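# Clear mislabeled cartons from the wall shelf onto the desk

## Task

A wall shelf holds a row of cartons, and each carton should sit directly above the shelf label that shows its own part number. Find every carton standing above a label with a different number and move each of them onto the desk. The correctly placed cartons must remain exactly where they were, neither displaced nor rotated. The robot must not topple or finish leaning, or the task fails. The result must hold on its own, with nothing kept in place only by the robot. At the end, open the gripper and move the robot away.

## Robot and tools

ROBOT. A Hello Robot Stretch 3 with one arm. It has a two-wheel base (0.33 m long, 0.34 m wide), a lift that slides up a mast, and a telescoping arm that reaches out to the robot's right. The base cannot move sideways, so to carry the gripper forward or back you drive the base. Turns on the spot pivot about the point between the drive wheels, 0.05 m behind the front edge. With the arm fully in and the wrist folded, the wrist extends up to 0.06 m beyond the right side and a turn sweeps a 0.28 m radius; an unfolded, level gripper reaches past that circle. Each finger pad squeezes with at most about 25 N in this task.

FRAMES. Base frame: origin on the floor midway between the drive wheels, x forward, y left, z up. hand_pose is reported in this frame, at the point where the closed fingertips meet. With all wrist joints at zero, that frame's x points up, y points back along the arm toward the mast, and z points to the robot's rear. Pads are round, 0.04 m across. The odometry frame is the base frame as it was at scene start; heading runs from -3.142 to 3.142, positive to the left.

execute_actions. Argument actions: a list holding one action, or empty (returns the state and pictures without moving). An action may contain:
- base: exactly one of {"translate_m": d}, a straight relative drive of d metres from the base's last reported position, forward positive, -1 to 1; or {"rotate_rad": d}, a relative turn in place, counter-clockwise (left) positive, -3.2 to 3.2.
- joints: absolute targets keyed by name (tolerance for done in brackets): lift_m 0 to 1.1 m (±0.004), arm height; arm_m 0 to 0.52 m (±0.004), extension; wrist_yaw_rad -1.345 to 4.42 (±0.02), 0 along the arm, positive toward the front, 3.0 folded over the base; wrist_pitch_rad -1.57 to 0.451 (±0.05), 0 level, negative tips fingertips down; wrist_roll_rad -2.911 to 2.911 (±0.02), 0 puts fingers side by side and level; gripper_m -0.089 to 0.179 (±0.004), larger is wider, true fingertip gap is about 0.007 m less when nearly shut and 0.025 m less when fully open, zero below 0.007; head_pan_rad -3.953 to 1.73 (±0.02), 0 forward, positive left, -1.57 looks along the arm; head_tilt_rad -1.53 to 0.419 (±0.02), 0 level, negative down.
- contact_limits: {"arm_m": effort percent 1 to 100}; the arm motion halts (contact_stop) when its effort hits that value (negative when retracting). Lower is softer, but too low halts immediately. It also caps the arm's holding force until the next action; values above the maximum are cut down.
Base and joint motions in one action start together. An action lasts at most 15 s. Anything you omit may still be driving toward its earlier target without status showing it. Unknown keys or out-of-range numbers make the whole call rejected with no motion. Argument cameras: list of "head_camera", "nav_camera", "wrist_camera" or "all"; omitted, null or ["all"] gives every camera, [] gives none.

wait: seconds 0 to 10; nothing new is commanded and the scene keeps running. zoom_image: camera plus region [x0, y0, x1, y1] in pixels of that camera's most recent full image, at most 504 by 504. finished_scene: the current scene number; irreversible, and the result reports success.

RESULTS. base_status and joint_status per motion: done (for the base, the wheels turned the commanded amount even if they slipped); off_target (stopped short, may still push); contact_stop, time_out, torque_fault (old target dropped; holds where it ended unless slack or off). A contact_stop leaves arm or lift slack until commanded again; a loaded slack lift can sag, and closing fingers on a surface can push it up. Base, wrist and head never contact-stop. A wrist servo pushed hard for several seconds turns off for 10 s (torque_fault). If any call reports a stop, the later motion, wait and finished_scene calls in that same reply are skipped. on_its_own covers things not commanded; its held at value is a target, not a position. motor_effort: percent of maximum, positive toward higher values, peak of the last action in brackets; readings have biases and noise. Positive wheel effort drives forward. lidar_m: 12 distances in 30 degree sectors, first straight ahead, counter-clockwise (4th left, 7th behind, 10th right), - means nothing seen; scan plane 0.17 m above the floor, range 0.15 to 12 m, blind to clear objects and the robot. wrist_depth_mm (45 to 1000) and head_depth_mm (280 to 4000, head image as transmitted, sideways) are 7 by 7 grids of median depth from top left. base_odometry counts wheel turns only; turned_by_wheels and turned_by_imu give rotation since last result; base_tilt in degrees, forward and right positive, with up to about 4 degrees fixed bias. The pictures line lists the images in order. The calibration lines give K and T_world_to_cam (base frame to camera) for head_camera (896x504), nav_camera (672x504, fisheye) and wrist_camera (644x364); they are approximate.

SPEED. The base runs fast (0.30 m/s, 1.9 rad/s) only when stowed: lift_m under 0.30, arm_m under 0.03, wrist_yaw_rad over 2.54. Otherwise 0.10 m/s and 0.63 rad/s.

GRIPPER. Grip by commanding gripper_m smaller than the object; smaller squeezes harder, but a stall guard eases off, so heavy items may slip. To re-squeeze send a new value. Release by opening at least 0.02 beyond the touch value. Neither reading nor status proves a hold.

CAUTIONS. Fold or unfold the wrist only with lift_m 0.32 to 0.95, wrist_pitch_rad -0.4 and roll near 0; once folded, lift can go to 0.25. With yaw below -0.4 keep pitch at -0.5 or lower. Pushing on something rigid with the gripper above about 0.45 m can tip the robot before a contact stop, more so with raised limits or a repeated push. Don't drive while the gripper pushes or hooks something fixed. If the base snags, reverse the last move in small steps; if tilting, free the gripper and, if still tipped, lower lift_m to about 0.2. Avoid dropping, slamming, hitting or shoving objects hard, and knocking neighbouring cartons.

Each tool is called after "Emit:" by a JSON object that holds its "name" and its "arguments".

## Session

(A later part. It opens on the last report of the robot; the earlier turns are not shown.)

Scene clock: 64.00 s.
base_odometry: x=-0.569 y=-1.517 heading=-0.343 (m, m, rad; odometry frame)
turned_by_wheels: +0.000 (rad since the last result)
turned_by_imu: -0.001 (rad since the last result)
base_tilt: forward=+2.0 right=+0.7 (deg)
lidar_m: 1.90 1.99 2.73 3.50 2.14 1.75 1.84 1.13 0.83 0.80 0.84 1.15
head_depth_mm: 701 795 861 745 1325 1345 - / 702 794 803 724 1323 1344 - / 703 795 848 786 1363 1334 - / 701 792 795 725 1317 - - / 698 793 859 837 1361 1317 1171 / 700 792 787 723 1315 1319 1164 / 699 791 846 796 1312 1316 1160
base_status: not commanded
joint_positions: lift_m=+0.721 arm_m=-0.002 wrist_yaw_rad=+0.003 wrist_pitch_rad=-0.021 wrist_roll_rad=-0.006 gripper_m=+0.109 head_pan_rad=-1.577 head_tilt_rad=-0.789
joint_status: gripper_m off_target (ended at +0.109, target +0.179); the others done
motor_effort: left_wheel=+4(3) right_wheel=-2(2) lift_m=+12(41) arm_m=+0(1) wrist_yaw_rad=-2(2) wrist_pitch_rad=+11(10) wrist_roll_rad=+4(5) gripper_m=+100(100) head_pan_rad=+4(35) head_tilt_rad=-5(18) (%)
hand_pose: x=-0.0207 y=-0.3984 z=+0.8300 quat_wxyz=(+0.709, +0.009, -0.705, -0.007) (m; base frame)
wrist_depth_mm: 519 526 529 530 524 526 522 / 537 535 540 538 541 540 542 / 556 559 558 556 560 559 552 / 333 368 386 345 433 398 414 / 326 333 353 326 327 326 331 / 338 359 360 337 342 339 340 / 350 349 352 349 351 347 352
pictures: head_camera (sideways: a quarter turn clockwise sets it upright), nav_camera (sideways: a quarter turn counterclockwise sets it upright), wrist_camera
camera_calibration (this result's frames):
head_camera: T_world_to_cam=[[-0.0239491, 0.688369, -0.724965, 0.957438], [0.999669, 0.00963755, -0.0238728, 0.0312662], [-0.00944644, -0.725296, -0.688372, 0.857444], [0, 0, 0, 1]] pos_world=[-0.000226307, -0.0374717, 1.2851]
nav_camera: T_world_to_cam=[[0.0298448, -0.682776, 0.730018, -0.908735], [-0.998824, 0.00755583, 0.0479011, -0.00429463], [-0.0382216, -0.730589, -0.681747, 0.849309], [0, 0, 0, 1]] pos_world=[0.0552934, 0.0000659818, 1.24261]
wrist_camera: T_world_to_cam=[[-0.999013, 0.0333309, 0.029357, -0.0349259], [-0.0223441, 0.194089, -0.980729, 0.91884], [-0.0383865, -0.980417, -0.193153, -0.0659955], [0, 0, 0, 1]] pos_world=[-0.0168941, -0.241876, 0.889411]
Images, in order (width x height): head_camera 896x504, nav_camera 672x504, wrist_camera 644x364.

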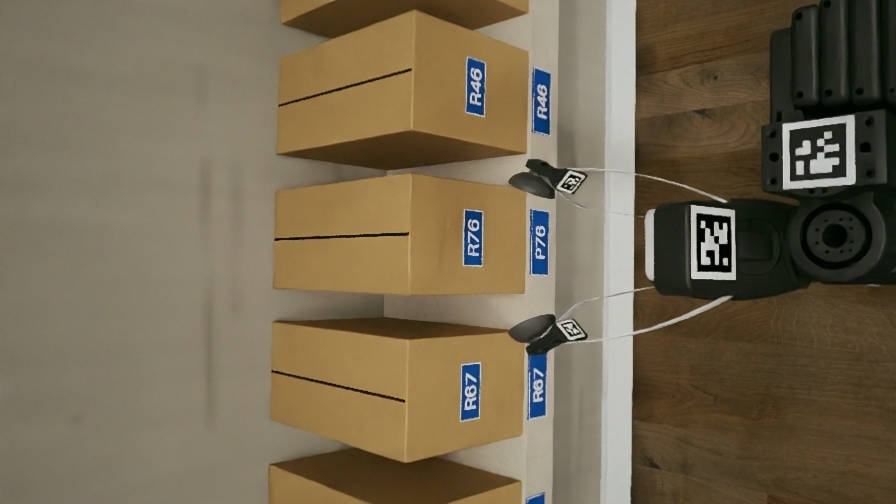

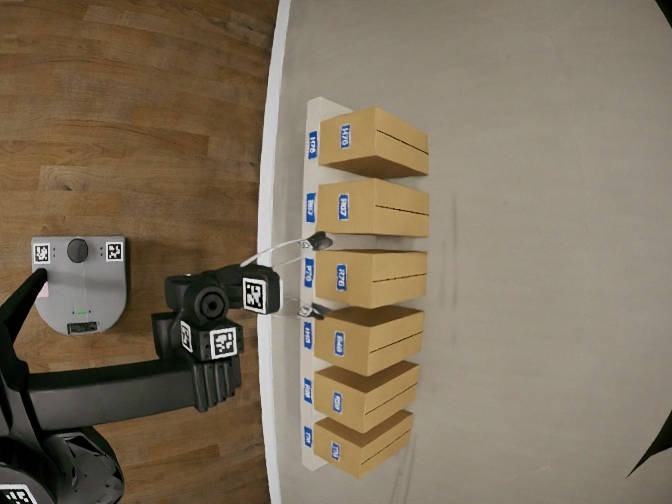

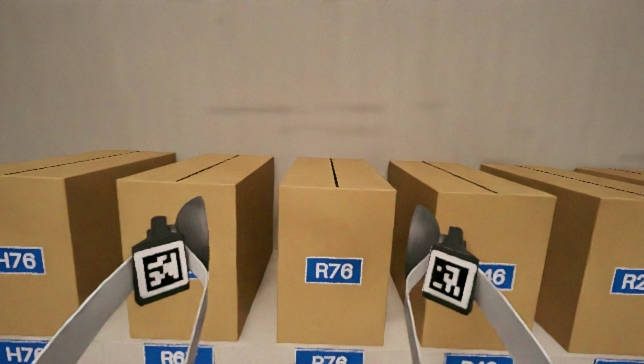

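Emit:
{"name": "execute_actions", "arguments": {"actions": [{"base":{"translate_m":-0.022},"joints":{"gripper_m":0.175,"lift_m":0.59,"wrist_pitch_rad":0.03}}], "cameras": ["head_camera","wrist_camera"]}}

Scene clock: 73.83 s.
base_odometry: x=-0.590 y=-1.509 heading=-0.342 (m, m, rad; odometry frame)
turned_by_wheels: +0.000 (rad since the last result)
turned_by_imu: -0.001 (rad since the last result)
base_tilt: forward=+2.0 right=+0.9 (deg)
lidar_m: 1.93 2.00 2.75 3.49 2.11 1.74 1.82 1.13 0.83 0.80 0.84 1.15
head_depth_mm: 704 795 846 764 1323 1337 1184 / 702 793 801 726 1315 1334 1197 / 704 795 856 784 1315 1338 1200 / 700 794 796 725 1318 1352 - / 697 790 862 776 1315 1330 1165 / 699 792 786 722 1323 1320 1164 / 698 792 834 762 1307 1315 1158
base_status: done
joint_positions: lift_m=+0.591 arm_m=-0.002 wrist_yaw_rad=+0.003 wrist_pitch_rad=+0.010 wrist_roll_rad=-0.006 gripper_m=+0.175 head_pan_rad=-1.577 head_tilt_rad=-0.790
joint_status: all done
motor_effort: left_wheel=+4(7) right_wheel=-3(7) lift_m=+13(12) arm_m=+0(0) wrist_yaw_rad=-2(2) wrist_pitch_rad=+10(12) wrist_roll_rad=+4(4) gripper_m=-1(89) head_pan_rad=+2(4) head_tilt_rad=-5(5) (%)
hand_pose: x=-0.0208 y=-0.3991 z=+0.7078 quat_wxyz=(+0.709, -0.002, -0.705, +0.004) (m; base frame)
wrist_depth_mm: 527 522 528 526 531 530 526 / 319 300 358 300 403 301 355 / 329 307 323 308 312 308 311 / 331 313 323 315 318 317 318 / 323 319 324 326 329 325 326 / - 328 327 331 328 - 327 / 619 616 623 617 620 625 621
pictures: head_camera (sideways: a quarter turn clockwise sets it upright), wrist_camera
camera_calibration (this result's frames):
head_camera: T_world_to_cam=[[-0.0241027, 0.68844, -0.724893, 0.957346], [0.999666, 0.00986384, -0.0238712, 0.0312641], [-0.00928362, -0.725227, -0.688448, 0.857541], [0, 0, 0, 1]] pos_world=[-0.000217907, -0.0374713, 1.28509]
wrist_camera: T_world_to_cam=[[-0.999009, 0.0344144, 0.0282378, -0.0301379], [-0.0222266, 0.163998, -0.98621, 0.791037], [-0.0385708, -0.98586, -0.163071, -0.113833], [0, 0, 0, 1]] pos_world=[-0.0169167, -0.240915, 0.762417]
Images, in order (width x height): head_camera 896x504, wrist_camera 644x364.

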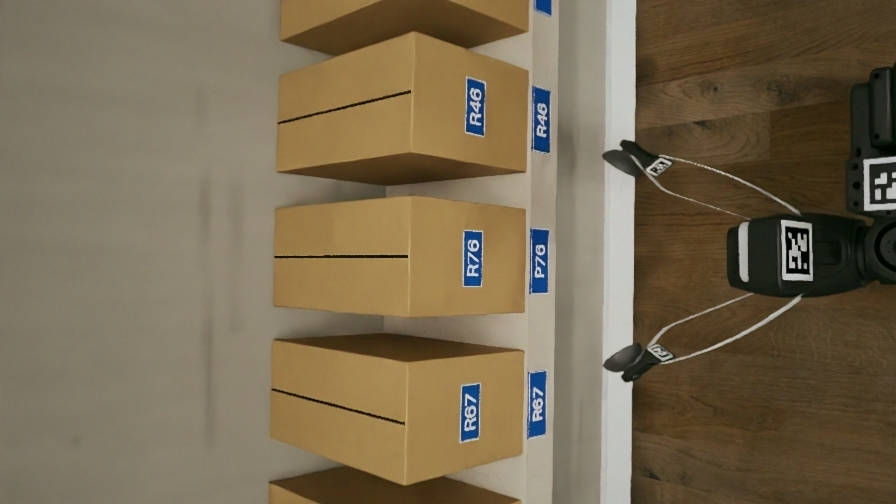

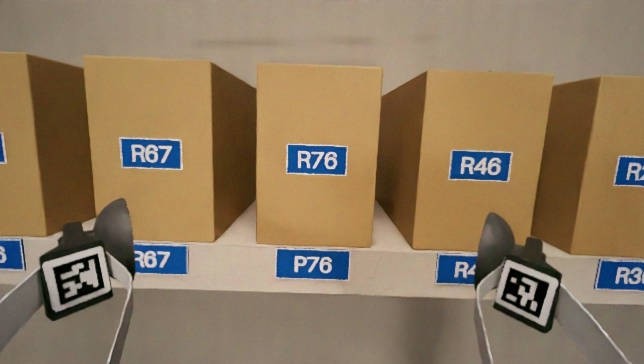

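Emit:
{"name": "execute_actions", "arguments": {"actions": [{"base":{"translate_m":-0.005},"joints":{"arm_m":0.2,"gripper_m":0.168}}], "cameras": ["head_camera","wrist_camera"]}}

Scene clock: 83.20 s.
base_odometry: x=-0.594 y=-1.508 heading=-0.343 (m, m, rad; odometry frame)
turned_by_wheels: +0.000 (rad since the last result)
turned_by_imu: +0.044 (rad since the last result)
base_tilt: forward=+0.5 right=-1.6 (deg)
lidar_m: 1.93 2.03 2.90 3.31 2.01 1.73 1.81 1.09 0.83 0.81 0.85 1.22
head_depth_mm: 731 822 883 798 1310 1355 1194 / 735 825 855 765 1309 1367 - / 733 825 907 853 1066 1309 1188 / 742 833 854 767 - 1312 1194 / 741 835 903 833 1340 1350 1194 / 744 838 850 782 1345 1358 1190 / 747 838 879 830 1360 1355 1191
base_status: done
joint_positions: lift_m=+0.591 arm_m=+0.198 wrist_yaw_rad=-0.048 wrist_pitch_rad=-0.066 wrist_roll_rad=+0.026 gripper_m=+0.168 head_pan_rad=-1.577 head_tilt_rad=-0.791
joint_status: all done
on_its_own: arm_m is at rest, and its effort (+23) is outside its rest range (-14 to +14); wrist_yaw_rad is at rest, and its effort (+28) is outside its rest range (-12 to +12); wrist_pitch_rad is at rest, and its effort (+53) is outside its rest range (-20 to +32)
motor_effort: left_wheel=-11(21) right_wheel=-1(8) lift_m=+14(14) arm_m=+23(32) wrist_yaw_rad=+28(28) wrist_pitch_rad=+53(53) wrist_roll_rad=-17(17) gripper_m=-18(100) head_pan_rad=+3(2) head_tilt_rad=-5(4) (%)
hand_pose: x=-0.0336 y=-0.5966 z=+0.6884 quat_wxyz=(+0.697, +0.006, -0.716, -0.041) (m; base frame)
wrist_depth_mm: 147 199 128 128 128 181 134 / 143 174 132 133 133 170 138 / 144 183 137 137 138 170 143 / 145 183 142 141 143 171 148 / 150 209 146 146 148 186 153 / - 217 152 153 154 203 159 / 161 181 158 159 160 174 166
pictures: head_camera (sideways: a quarter turn clockwise sets it upright), wrist_camera
camera_calibration (this result's frames):
head_camera: T_world_to_cam=[[-0.0242699, 0.689255, -0.724112, 0.956329], [0.999664, 0.0101407, -0.023853, 0.0312404], [-0.00909778, -0.724448, -0.68927, 0.858609], [0, 0, 0, 1]] pos_world=[-0.000208431, -0.0374538, 1.28505]
wrist_camera: T_world_to_cam=[[-0.996402, 0.0847432, -0.000861324, 0.0145184], [0.021035, 0.237457, -0.97117, 0.838908], [-0.0820956, -0.967695, -0.238385, -0.250939], [0, 0, 0, 1]] pos_world=[-0.0237812, -0.443267, 0.754915]
Images, in order (width x height): head_camera 896x504, wrist_camera 644x364.

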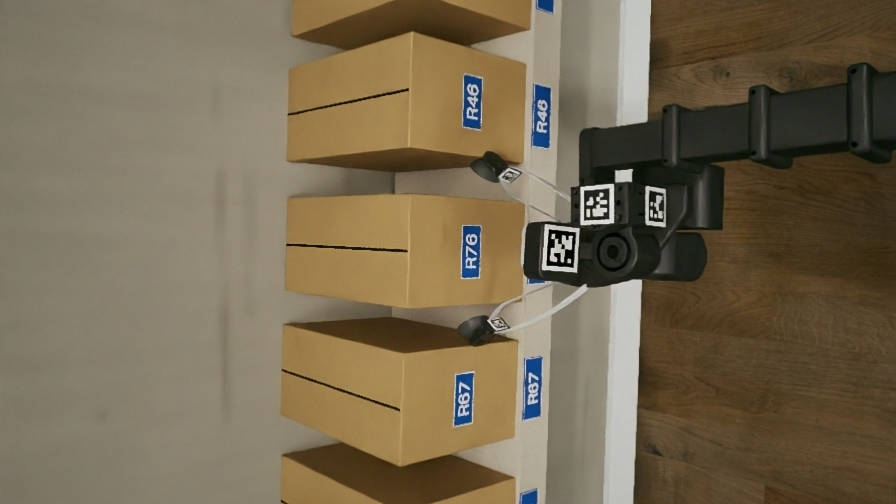

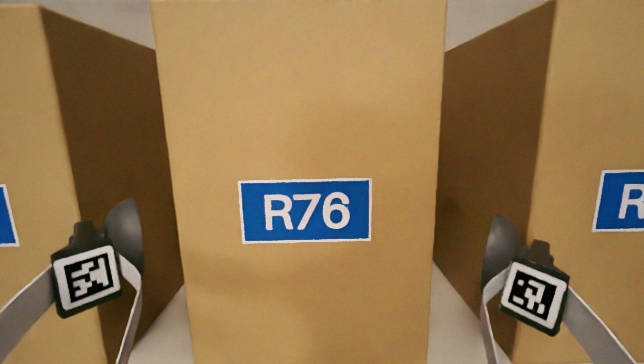

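Emit:
{"name": "execute_actions", "arguments": {"actions": [{"joints":{"arm_m":0.1}}], "cameras": ["head_camera","wrist_camera"]}}

Scene clock: 88.50 s.
base_odometry: x=-0.594 y=-1.508 heading=-0.342 (m, m, rad; odometry frame)
turned_by_wheels: +0.000 (rad since the last result)
turned_by_imu: -0.034 (rad since the last result)
base_tilt: forward=+2.0 right=+0.8 (deg)
lidar_m: 1.93 2.02 2.80 3.61 2.12 1.73 1.82 1.12 0.83 0.80 0.84 1.16
head_depth_mm: 699 794 833 761 1321 1343 1179 / 701 796 797 726 1323 1367 - / 702 797 861 837 1316 1383 1133 / 703 797 789 727 1283 - 1146 / 703 797 862 781 1345 1322 1169 / 702 797 780 733 1330 1318 1171 / 702 796 827 792 1330 1315 1153
base_status: not commanded
joint_positions: lift_m=+0.591 arm_m=+0.100 wrist_yaw_rad=-0.065 wrist_pitch_rad=+0.013 wrist_roll_rad=-0.005 gripper_m=+0.168 head_pan_rad=-1.575 head_tilt_rad=-0.794
joint_status: all done
on_its_own: wrist_yaw_rad is held at -0.065, not at your +0.000, by its stall guard, which is not easing now
motor_effort: left_wheel=+1(42) right_wheel=+0(35) lift_m=+15(16) arm_m=-4(19) wrist_yaw_rad=+0(7) wrist_pitch_rad=+9(51) wrist_roll_rad=+3(25) gripper_m=+0(12) head_pan_rad=+2(3) head_tilt_rad=-2(4) (%)
hand_pose: x=-0.0380 y=-0.5013 z=+0.7086 quat_wxyz=(+0.709, -0.027, -0.705, -0.019) (m; base frame)
wrist_depth_mm: 193 415 423 432 438 447 452 / 197 221 198 201 265 208 214 / 201 221 204 206 262 215 222 / 206 225 209 212 260 220 228 / 210 268 215 218 285 228 235 / - 223 220 223 236 - 243 / 211 216 220 224 229 232 239
pictures: head_camera (sideways: a quarter turn clockwise sets it upright), wrist_camera
camera_calibration (this result's frames):
head_camera: T_world_to_cam=[[-0.0254678, 0.691481, -0.721946, 0.953513], [0.999645, 0.0119666, -0.0238024, 0.0311746], [-0.00781965, -0.722296, -0.69154, 0.861555], [0, 0, 0, 1]] pos_world=[-0.000142589, -0.0374118, 1.28493]
wrist_camera: T_world_to_cam=[[-0.994471, 0.101437, 0.027183, -0.00931902], [-0.0104793, 0.1617, -0.986784, 0.807852], [-0.104492, -0.981613, -0.159743, -0.217824], [0, 0, 0, 1]] pos_world=[-0.0235626, -0.343503, 0.762633]
Images, in order (width x height): head_camera 896x504, wrist_camera 644x364.

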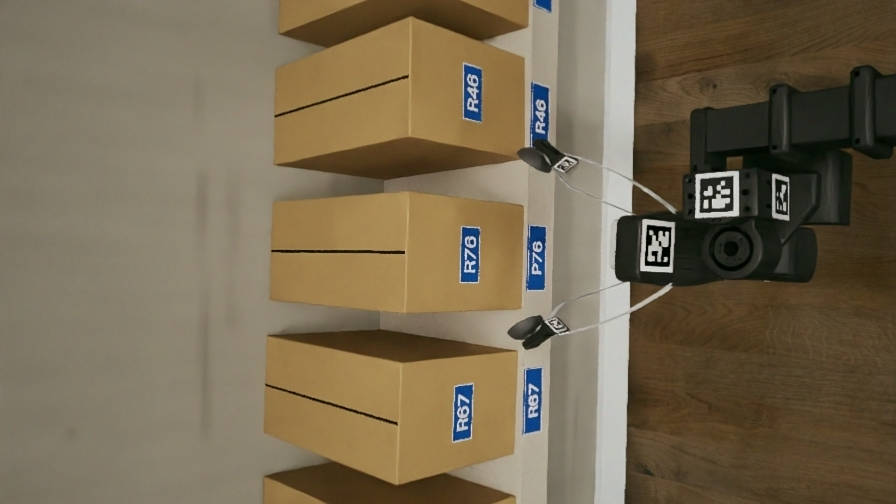

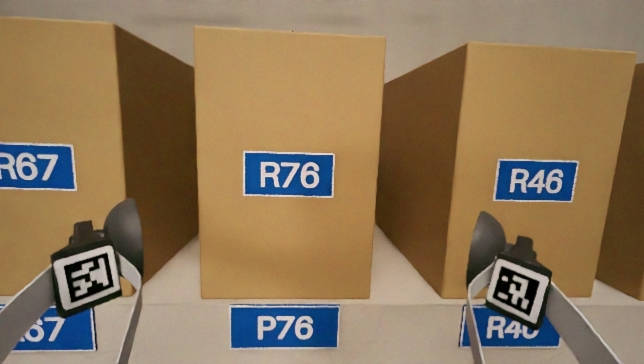

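Emit:
{"name": "execute_actions", "arguments": {"actions": [{"joints":{"arm_m":0.08,"wrist_yaw_rad":0.0,"gripper_m":0.152,"wrist_pitch_rad":0.02,"wrist_roll_rad":0}}], "cameras": ["head_camera","wrist_camera"]}}

Scene clock: 99.40 s.
base_odometry: x=-0.594 y=-1.508 heading=-0.342 (m, m, rad; odometry frame)
turned_by_wheels: +0.000 (rad since the last result)
turned_by_imu: -0.001 (rad since the last result)
base_tilt: forward=+2.0 right=+0.9 (deg)
lidar_m: 1.93 2.01 2.80 3.62 2.11 1.72 1.82 1.11 0.83 0.80 0.84 1.16
head_depth_mm: 698 795 830 758 1323 1340 1184 / 702 794 798 728 1325 1360 - / 703 796 864 836 1321 1360 - / 702 796 792 728 1321 - 1125 / 702 794 860 784 1345 1320 1170 / 703 797 781 732 1334 1318 1166 / 704 796 825 790 1329 1312 1153
base_status: not commanded
joint_positions: lift_m=+0.591 arm_m=+0.080 wrist_yaw_rad=-0.003 wrist_pitch_rad=+0.005 wrist_roll_rad=-0.005 gripper_m=+0.152 head_pan_rad=-1.575 head_tilt_rad=-0.794
joint_status: all done
motor_effort: left_wheel=+1(1) right_wheel=+0(0) lift_m=+16(16) arm_m=-4(3) wrist_yaw_rad=+2(1) wrist_pitch_rad=+8(8) wrist_roll_rad=+3(3) gripper_m=+0(100) head_pan_rad=+3(2) head_tilt_rad=-3(2) (%)
hand_pose: x=-0.0222 y=-0.4817 z=+0.7065 quat_wxyz=(+0.709, -0.002, -0.705, +0.000) (m; base frame)
wrist_depth_mm: 446 449 448 447 448 445 449 / 226 224 258 219 266 221 221 / 232 230 262 225 264 226 229 / 238 238 268 231 287 234 234 / 244 244 270 240 286 239 243 / 244 242 243 241 243 - 246 / 543 250 248 248 247 247 246
pictures: head_camera (sideways: a quarter turn clockwise sets it upright), wrist_camera
camera_calibration (this result's frames):
head_camera: T_world_to_cam=[[-0.0254677, 0.691481, -0.721946, 0.953513], [0.999645, 0.0119665, -0.0238024, 0.0311746], [-0.00781974, -0.722296, -0.69154, 0.861554], [0, 0, 0, 1]] pos_world=[-0.000142594, -0.0374118, 1.28493]
wrist_camera: T_world_to_cam=[[-0.998834, 0.0396886, 0.0274856, -0.0255726], [-0.020409, 0.168816, -0.985436, 0.805025], [-0.0437506, -0.984848, -0.167809, -0.191739], [0, 0, 0, 1]] pos_world=[-0.0175017, -0.32372, 0.761829]
Images, in order (width x height): head_camera 896x504, wrist_camera 644x364.

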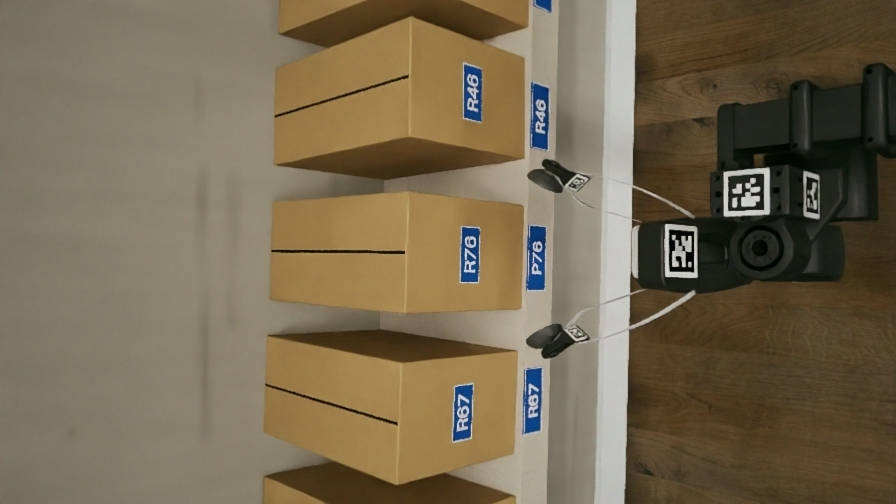

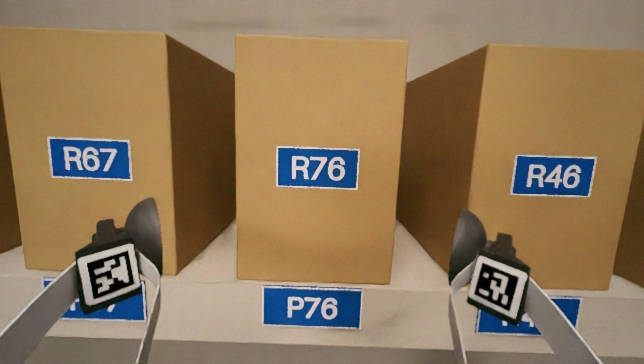

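Emit:
{"name": "execute_actions", "arguments": {"actions": [{"base":{"translate_m":-0.009},"joints":{"arm_m":0.15}}], "cameras": ["head_camera","wrist_camera"]}}

Scene clock: 106.73 s.
base_odometry: x=-0.603 y=-1.505 heading=-0.342 (m, m, rad; odometry frame)
turned_by_wheels: +0.000 (rad since the last result)
turned_by_imu: -0.001 (rad since the last result)
base_tilt: forward=+1.9 right=+1.0 (deg)
lidar_m: 1.94 2.02 2.81 3.62 2.11 1.72 1.81 1.11 0.83 0.80 0.84 1.17
head_depth_mm: 698 795 836 751 1323 1349 1180 / 700 794 796 727 1320 1351 - / 701 793 860 808 1324 - 1162 / 701 796 788 730 822 - 1169 / 703 794 862 825 1322 1328 1168 / 702 799 779 730 1328 1321 1164 / 700 796 817 755 1329 1316 1155
base_status: done
joint_positions: lift_m=+0.591 arm_m=+0.150 wrist_yaw_rad=-0.002 wrist_pitch_rad=+0.004 wrist_roll_rad=-0.005 gripper_m=+0.152 head_pan_rad=-1.575 head_tilt_rad=-0.794
joint_status: all done
motor_effort: left_wheel=+1(6) right_wheel=+0(6) lift_m=+15(15) arm_m=+3(3) wrist_yaw_rad=+1(2) wrist_pitch_rad=+8(8) wrist_roll_rad=+4(4) gripper_m=-1(1) head_pan_rad=+2(2) head_tilt_rad=-3(2) (%)
hand_pose: x=-0.0220 y=-0.5510 z=+0.7064 quat_wxyz=(+0.709, -0.002, -0.705, +0.000) (m; base frame)
wrist_depth_mm: 153 211 148 149 150 378 150 / 156 199 153 153 153 178 153 / 160 200 158 156 159 176 157 / 166 203 162 161 163 175 162 / 171 239 166 166 238 167 167 / 174 219 172 171 194 - 173 / 174 175 175 175 176 178 177
pictures: head_camera (sideways: a quarter turn clockwise sets it upright), wrist_camera
camera_calibration (this result's frames):
head_camera: T_world_to_cam=[[-0.0254676, 0.691481, -0.721946, 0.953513], [0.999645, 0.0119663, -0.0238024, 0.0311746], [-0.00781991, -0.722296, -0.69154, 0.861555], [0, 0, 0, 1]] pos_world=[-0.000142603, -0.0374118, 1.28493]
wrist_camera: T_world_to_cam=[[-0.998857, 0.0390868, 0.0275001, -0.0230092], [-0.0205081, 0.169191, -0.98537, 0.81679], [-0.0431678, -0.984808, -0.168196, -0.259716], [0, 0, 0, 1]] pos_world=[-0.0174435, -0.393065, 0.76179]
Images, in order (width x height): head_camera 896x504, wrist_camera 644x364.

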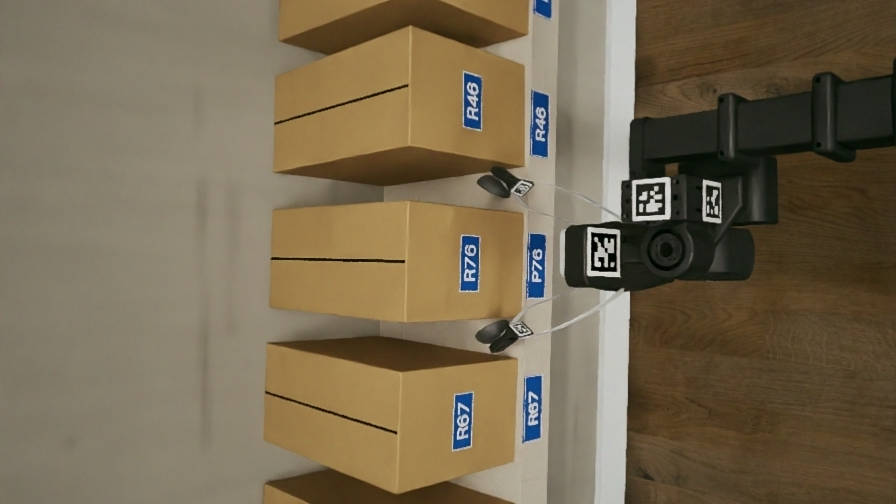

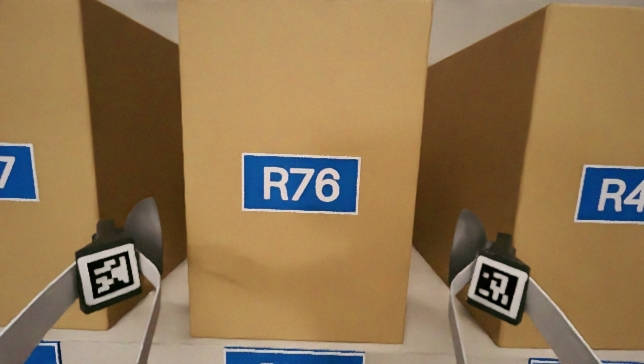

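Emit:
{"name": "execute_actions", "arguments": {"actions": [{"base":{"translate_m":0.003},"joints":{"arm_m":0.19},"contact_limits":{"arm_m":14}}], "cameras": ["head_camera","wrist_camera"]}}

Scene clock: 111.13 s.
base_odometry: x=-0.600 y=-1.506 heading=-0.342 (m, m, rad; odometry frame)
turned_by_wheels: +0.000 (rad since the last result)
turned_by_imu: -0.001 (rad since the last result)
base_tilt: forward=+1.8 right=+0.8 (deg)
lidar_m: 1.94 2.02 2.82 3.48 2.12 1.72 1.81 1.12 0.83 0.80 0.84 1.16
head_depth_mm: 698 789 832 750 1315 1343 1185 / 699 794 797 727 1323 1361 - / 700 795 848 823 1275 - 1169 / 700 798 789 724 - 1287 1175 / 701 795 861 805 1324 1329 1167 / 702 797 780 733 1332 1311 1163 / 704 797 811 776 1327 1308 1160
base_status: done
joint_positions: lift_m=+0.591 arm_m=+0.190 wrist_yaw_rad=-0.002 wrist_pitch_rad=+0.004 wrist_roll_rad=-0.005 gripper_m=+0.152 head_pan_rad=-1.575 head_tilt_rad=-0.794
joint_status: all done
motor_effort: left_wheel=+1(8) right_wheel=+0(6) lift_m=+15(16) arm_m=+3(3) wrist_yaw_rad=+1(1) wrist_pitch_rad=+8(8) wrist_roll_rad=+4(3) gripper_m=+0(1) head_pan_rad=+2(3) head_tilt_rad=-3(2) (%)
contact_limits: arm_m 14 (drawing in: default 22, maximum 36; extending or still: default 30, maximum 49)
hand_pose: x=-0.0220 y=-0.5910 z=+0.7064 quat_wxyz=(+0.709, -0.002, -0.705, +0.000) (m; base frame)
wrist_depth_mm: 139 158 111 111 111 183 124 / 140 159 114 114 114 171 124 / 141 161 118 118 118 180 123 / 141 162 121 121 121 179 123 / 140 125 124 124 124 167 126 / - 130 129 128 128 - 129 / 149 167 132 132 132 176 133
pictures: head_camera (sideways: a quarter turn clockwise sets it upright), wrist_camera
camera_calibration (this result's frames):
head_camera: T_world_to_cam=[[-0.0254676, 0.691481, -0.721946, 0.953513], [0.999645, 0.0119664, -0.0238024, 0.0311746], [-0.00781983, -0.722296, -0.69154, 0.861555], [0, 0, 0, 1]] pos_world=[-0.000142598, -0.0374118, 1.28493]
wrist_camera: T_world_to_cam=[[-0.998857, 0.0390849, 0.0275006, -0.0214469], [-0.0205083, 0.169204, -0.985368, 0.82356], [-0.0431662, -0.984806, -0.16821, -0.299096], [0, 0, 0, 1]] pos_world=[-0.0174434, -0.433063, 0.761788]
Images, in order (width x height): head_camera 896x504, wrist_camera 644x364.

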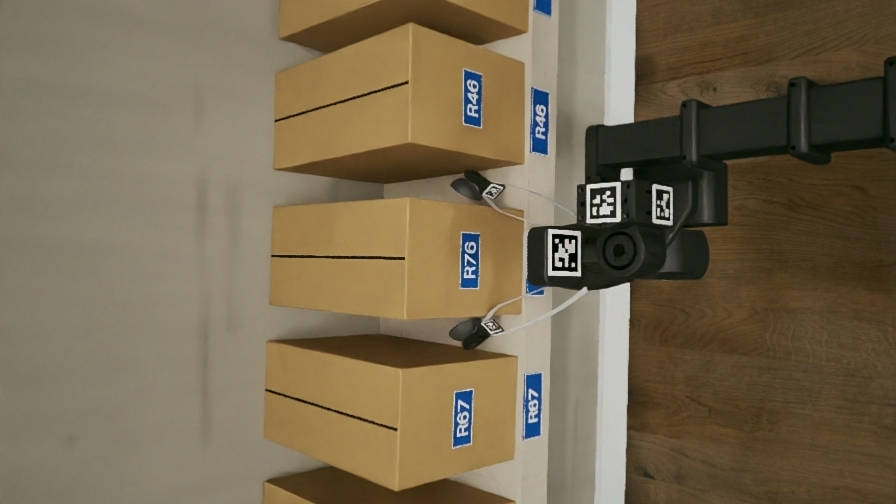

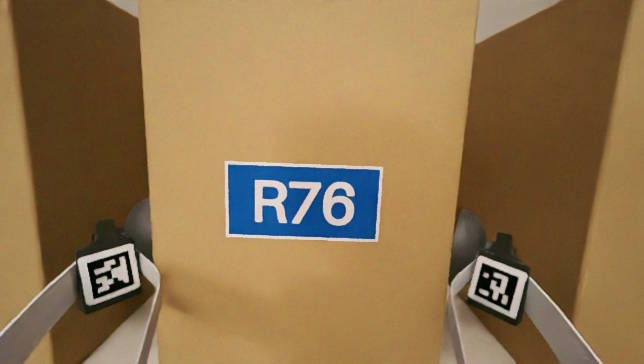

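Emit:
{"name": "execute_actions", "arguments": {"actions": [{"joints":{"arm_m":0.22},"contact_limits":{"arm_m":12}}], "cameras": ["head_camera","wrist_camera"]}}

Emit:
{"name": "execute_actions", "arguments": {"actions": [{"joints":{"gripper_m":0.08}}], "cameras": ["head_camera","wrist_camera"]}}

Emit:
{"name": "execute_actions", "arguments": {"actions": [{"joints":{"lift_m":0.62}}], "cameras": ["head_camera","wrist_camera"]}}

Scene clock: 115.20 s.
base_odometry: x=-0.600 y=-1.506 heading=-0.342 (m, m, rad; odometry frame)
turned_by_wheels: +0.000 (rad since the last result)
turned_by_imu: -0.001 (rad since the last result)
base_tilt: forward=+2.0 right=+0.7 (deg)
lidar_m: 1.94 2.02 2.80 3.61 2.11 1.72 1.81 1.12 0.83 0.80 0.84 1.17
head_depth_mm: 700 795 832 750 1320 1338 1184 / 701 793 800 726 1331 1341 - / 702 795 854 827 824 1289 1165 / 700 798 789 732 - 1305 1169 / 703 801 861 829 1324 1323 1168 / 700 797 779 736 1322 1324 1158 / 703 795 805 753 1326 1312 1162
base_status: not commanded
joint_positions: lift_m=+0.591 arm_m=+0.213 wrist_yaw_rad=+0.002 wrist_pitch_rad=-0.004 wrist_roll_rad=-0.005 gripper_m=+0.152 head_pan_rad=-1.575 head_tilt_rad=-0.794
joint_status: arm_m contact_stop (moved +0.023 of +0.030)
on_its_own: arm_m is slack since a contact_stop, until your next command for it (your +0.220 is given up)
motor_effort: left_wheel=+1(1) right_wheel=+0(2) lift_m=+16(15) arm_m=+0(14) wrist_yaw_rad=-1(2) wrist_pitch_rad=+13(14) wrist_roll_rad=+4(3) gripper_m=-33(33) head_pan_rad=+2(3) head_tilt_rad=-3(3) (%)
contact_limits: arm_m 12 (drawing in: default 22, maximum 36; extending or still: default 30, maximum 49)
hand_pose: x=-0.0210 y=-0.6138 z=+0.7043 quat_wxyz=(+0.709, +0.002, -0.705, -0.001) (m; base frame)
wrist_depth_mm: 143 95 95 94 94 95 126 / 144 98 97 97 97 153 125 / 144 101 100 100 100 153 124 / 146 104 103 103 103 161 123 / 144 107 106 106 106 150 123 / - 110 110 109 109 - 122 / 153 115 113 113 113 167 114
pictures: head_camera (sideways: a quarter turn clockwise sets it upright), wrist_camera
camera_calibration (this result's frames):
head_camera: T_world_to_cam=[[-0.0254676, 0.691481, -0.721946, 0.953513], [0.999645, 0.0119663, -0.0238024, 0.0311746], [-0.00781991, -0.722296, -0.69154, 0.861554], [0, 0, 0, 1]] pos_world=[-0.000142603, -0.0374118, 1.28493]
wrist_camera: T_world_to_cam=[[-0.999004, 0.034964, 0.0277104, -0.0221797], [-0.0211011, 0.176947, -0.983994, 0.829206], [-0.0393077, -0.983599, -0.176033, -0.315527], [0, 0, 0, 1]] pos_world=[-0.0170631, -0.456302, 0.761006]
Images, in order (width x height): head_camera 896x504, wrist_camera 644x364.

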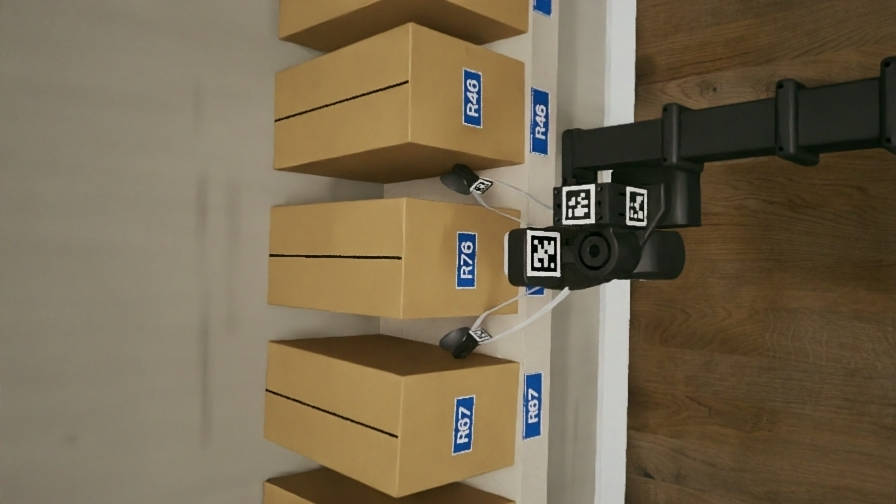

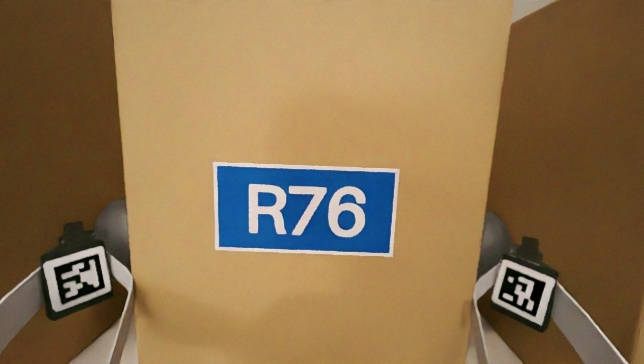

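not run: a stop came earlier in this reply.

not run: a stop came earlier in this reply.

Emit:
{"name": "execute_actions", "arguments": {"actions": [{"joints":{"arm_m":0.2,"gripper_m":0.08}}], "cameras": ["head_camera","wrist_camera"]}}

Emit:
{"name": "execute_actions", "arguments": {"actions": [{"joints":{"lift_m":0.62}}], "cameras": ["head_camera","wrist_camera"]}}

Scene clock: 119.03 s.
base_odometry: x=-0.600 y=-1.506 heading=-0.342 (m, m, rad; odometry frame)
turned_by_wheels: +0.000 (rad since the last result)
turned_by_imu: -0.001 (rad since the last result)
base_tilt: forward=+2.0 right=+0.7 (deg)
lidar_m: 1.93 2.02 2.80 3.49 2.12 1.72 1.81 1.12 0.83 0.80 0.84 1.16
head_depth_mm: 700 794 831 751 1317 1346 1181 / 700 797 800 727 1323 1361 - / 701 797 850 827 823 1282 1167 / 702 798 790 733 - 1304 1166 / 701 798 862 829 1329 1335 1166 / 702 798 779 737 1322 1325 1162 / 702 797 810 756 1325 1317 1160
base_status: not commanded
joint_positions: lift_m=+0.591 arm_m=+0.200 wrist_yaw_rad=+0.001 wrist_pitch_rad=-0.004 wrist_roll_rad=-0.005 gripper_m=+0.118 head_pan_rad=-1.575 head_tilt_rad=-0.794
joint_status: gripper_m off_target (ended at +0.118, target +0.080); the others done
motor_effort: left_wheel=-1(1) right_wheel=+3(3) lift_m=+16(15) arm_m=+3(3) wrist_yaw_rad=-1(1) wrist_pitch_rad=+12(13) wrist_roll_rad=+4(3) gripper_m=-100(100) head_pan_rad=+3(3) head_tilt_rad=-4(2) (%)
hand_pose: x=-0.0213 y=-0.6009 z=+0.7043 quat_wxyz=(+0.709, +0.002, -0.705, -0.001) (m; base frame)
wrist_depth_mm: 144 108 107 107 106 163 126 / 146 165 110 110 109 163 125 / 146 167 113 113 113 171 124 / 147 167 116 116 116 170 124 / 146 121 120 120 119 168 123 / - 126 124 124 124 - 122 / 155 164 128 128 128 173 122
pictures: head_camera (sideways: a quarter turn clockwise sets it upright), wrist_camera
camera_calibration (this result's frames):
head_camera: T_world_to_cam=[[-0.0254675, 0.691481, -0.721946, 0.953513], [0.999645, 0.0119662, -0.0238024, 0.0311746], [-0.00782, -0.722296, -0.69154, 0.861554], [0, 0, 0, 1]] pos_world=[-0.000142607, -0.0374118, 1.28493]
wrist_camera: T_world_to_cam=[[-0.99897, 0.0359268, 0.0277183, -0.0223051], [-0.0209307, 0.177154, -0.983961, 0.826968], [-0.0402609, -0.983527, -0.176219, -0.302666], [0, 0, 0, 1]] pos_world=[-0.0171586, -0.443379, 0.760987]
Images, in order (width x height): head_camera 896x504, wrist_camera 644x364.

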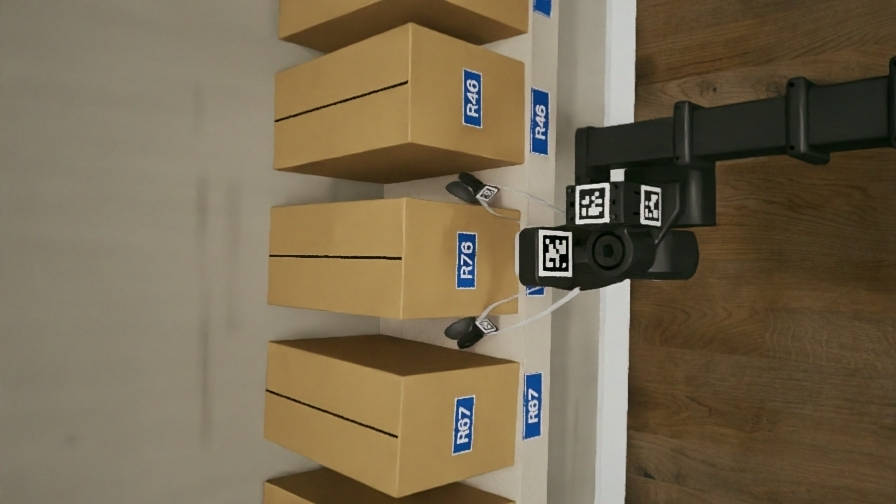

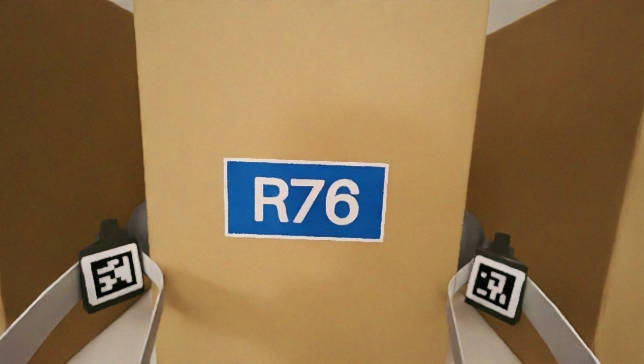

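Scene clock: 120.20 s.
base_odometry: x=-0.600 y=-1.506 heading=-0.343 (m, m, rad; odometry frame)
turned_by_wheels: +0.000 (rad since the last result)
turned_by_imu: +0.000 (rad since the last result)
base_tilt: forward=+1.9 right=+0.8 (deg)
lidar_m: 1.94 2.02 2.81 3.61 2.11 1.72 1.81 1.12 0.83 0.80 0.84 1.16
head_depth_mm: 698 794 831 750 1318 1349 1182 / 700 799 796 726 1276 1358 - / 703 793 850 825 824 1286 1175 / 701 794 783 731 - 1301 1173 / 700 798 860 827 1330 1325 1163 / 706 796 783 738 1338 1311 1163 / 703 798 811 751 1327 1315 1158
base_status: not commanded
joint_positions: lift_m=+0.619 arm_m=+0.199 wrist_yaw_rad=-0.003 wrist_pitch_rad=-0.090 wrist_roll_rad=-0.003 gripper_m=+0.098 head_pan_rad=-1.575 head_tilt_rad=-0.794
joint_status: all done
on_its_own: wrist_pitch_rad is at rest, and its effort (+60) is outside its rest range (-20 to +32); gripper_m moved -0.021 toward your old target +0.080
motor_effort: left_wheel=-3(5) right_wheel=+6(9) lift_m=+52(51) arm_m=+9(10) wrist_yaw_rad=+1(2) wrist_pitch_rad=+60(61) wrist_roll_rad=+3(3) gripper_m=-100(100) head_pan_rad=+2(3) head_tilt_rad=-2(3) (%)
hand_pose: x=-0.0221 y=-0.5972 z=+0.7108 quat_wxyz=(+0.708, +0.031, -0.705, -0.033) (m; base frame)
wrist_depth_mm: 144 104 103 103 102 162 125 / 146 109 107 107 107 161 124 / 147 166 112 112 111 170 124 / 149 169 116 117 116 170 122 / 150 125 122 122 122 168 122 / 148 131 129 128 128 156 125 / 157 172 135 135 135 176 129
pictures: head_camera (sideways: a quarter turn clockwise sets it upright), wrist_camera
camera_calibration (this result's frames):
head_camera: T_world_to_cam=[[-0.0254676, 0.691481, -0.721946, 0.953513], [0.999645, 0.0119663, -0.0238024, 0.0311746], [-0.00781991, -0.722296, -0.69154, 0.861554], [0, 0, 0, 1]] pos_world=[-0.000142603, -0.0374118, 1.28493]
wrist_camera: T_world_to_cam=[[-0.99889, 0.0368821, 0.0293109, -0.0240218], [-0.0186864, 0.26095, -0.965171, 0.869399], [-0.0432462, -0.964647, -0.259971, -0.227231], [0, 0, 0, 1]] pos_world=[-0.0175761, -0.445182, 0.780749]
Images, in order (width x height): head_camera 896x504, wrist_camera 644x364.

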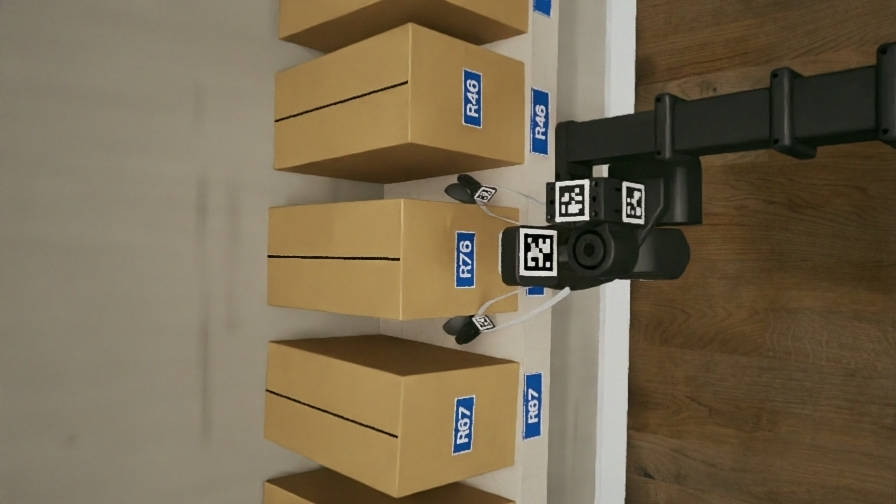

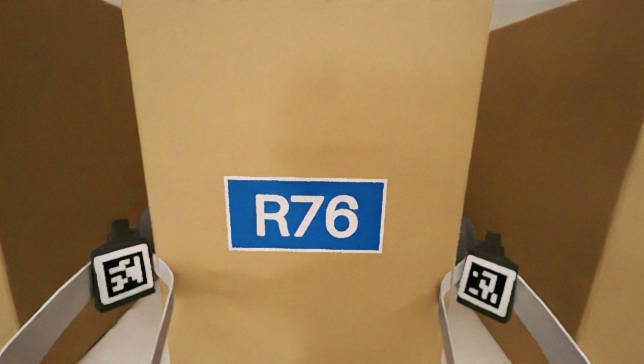

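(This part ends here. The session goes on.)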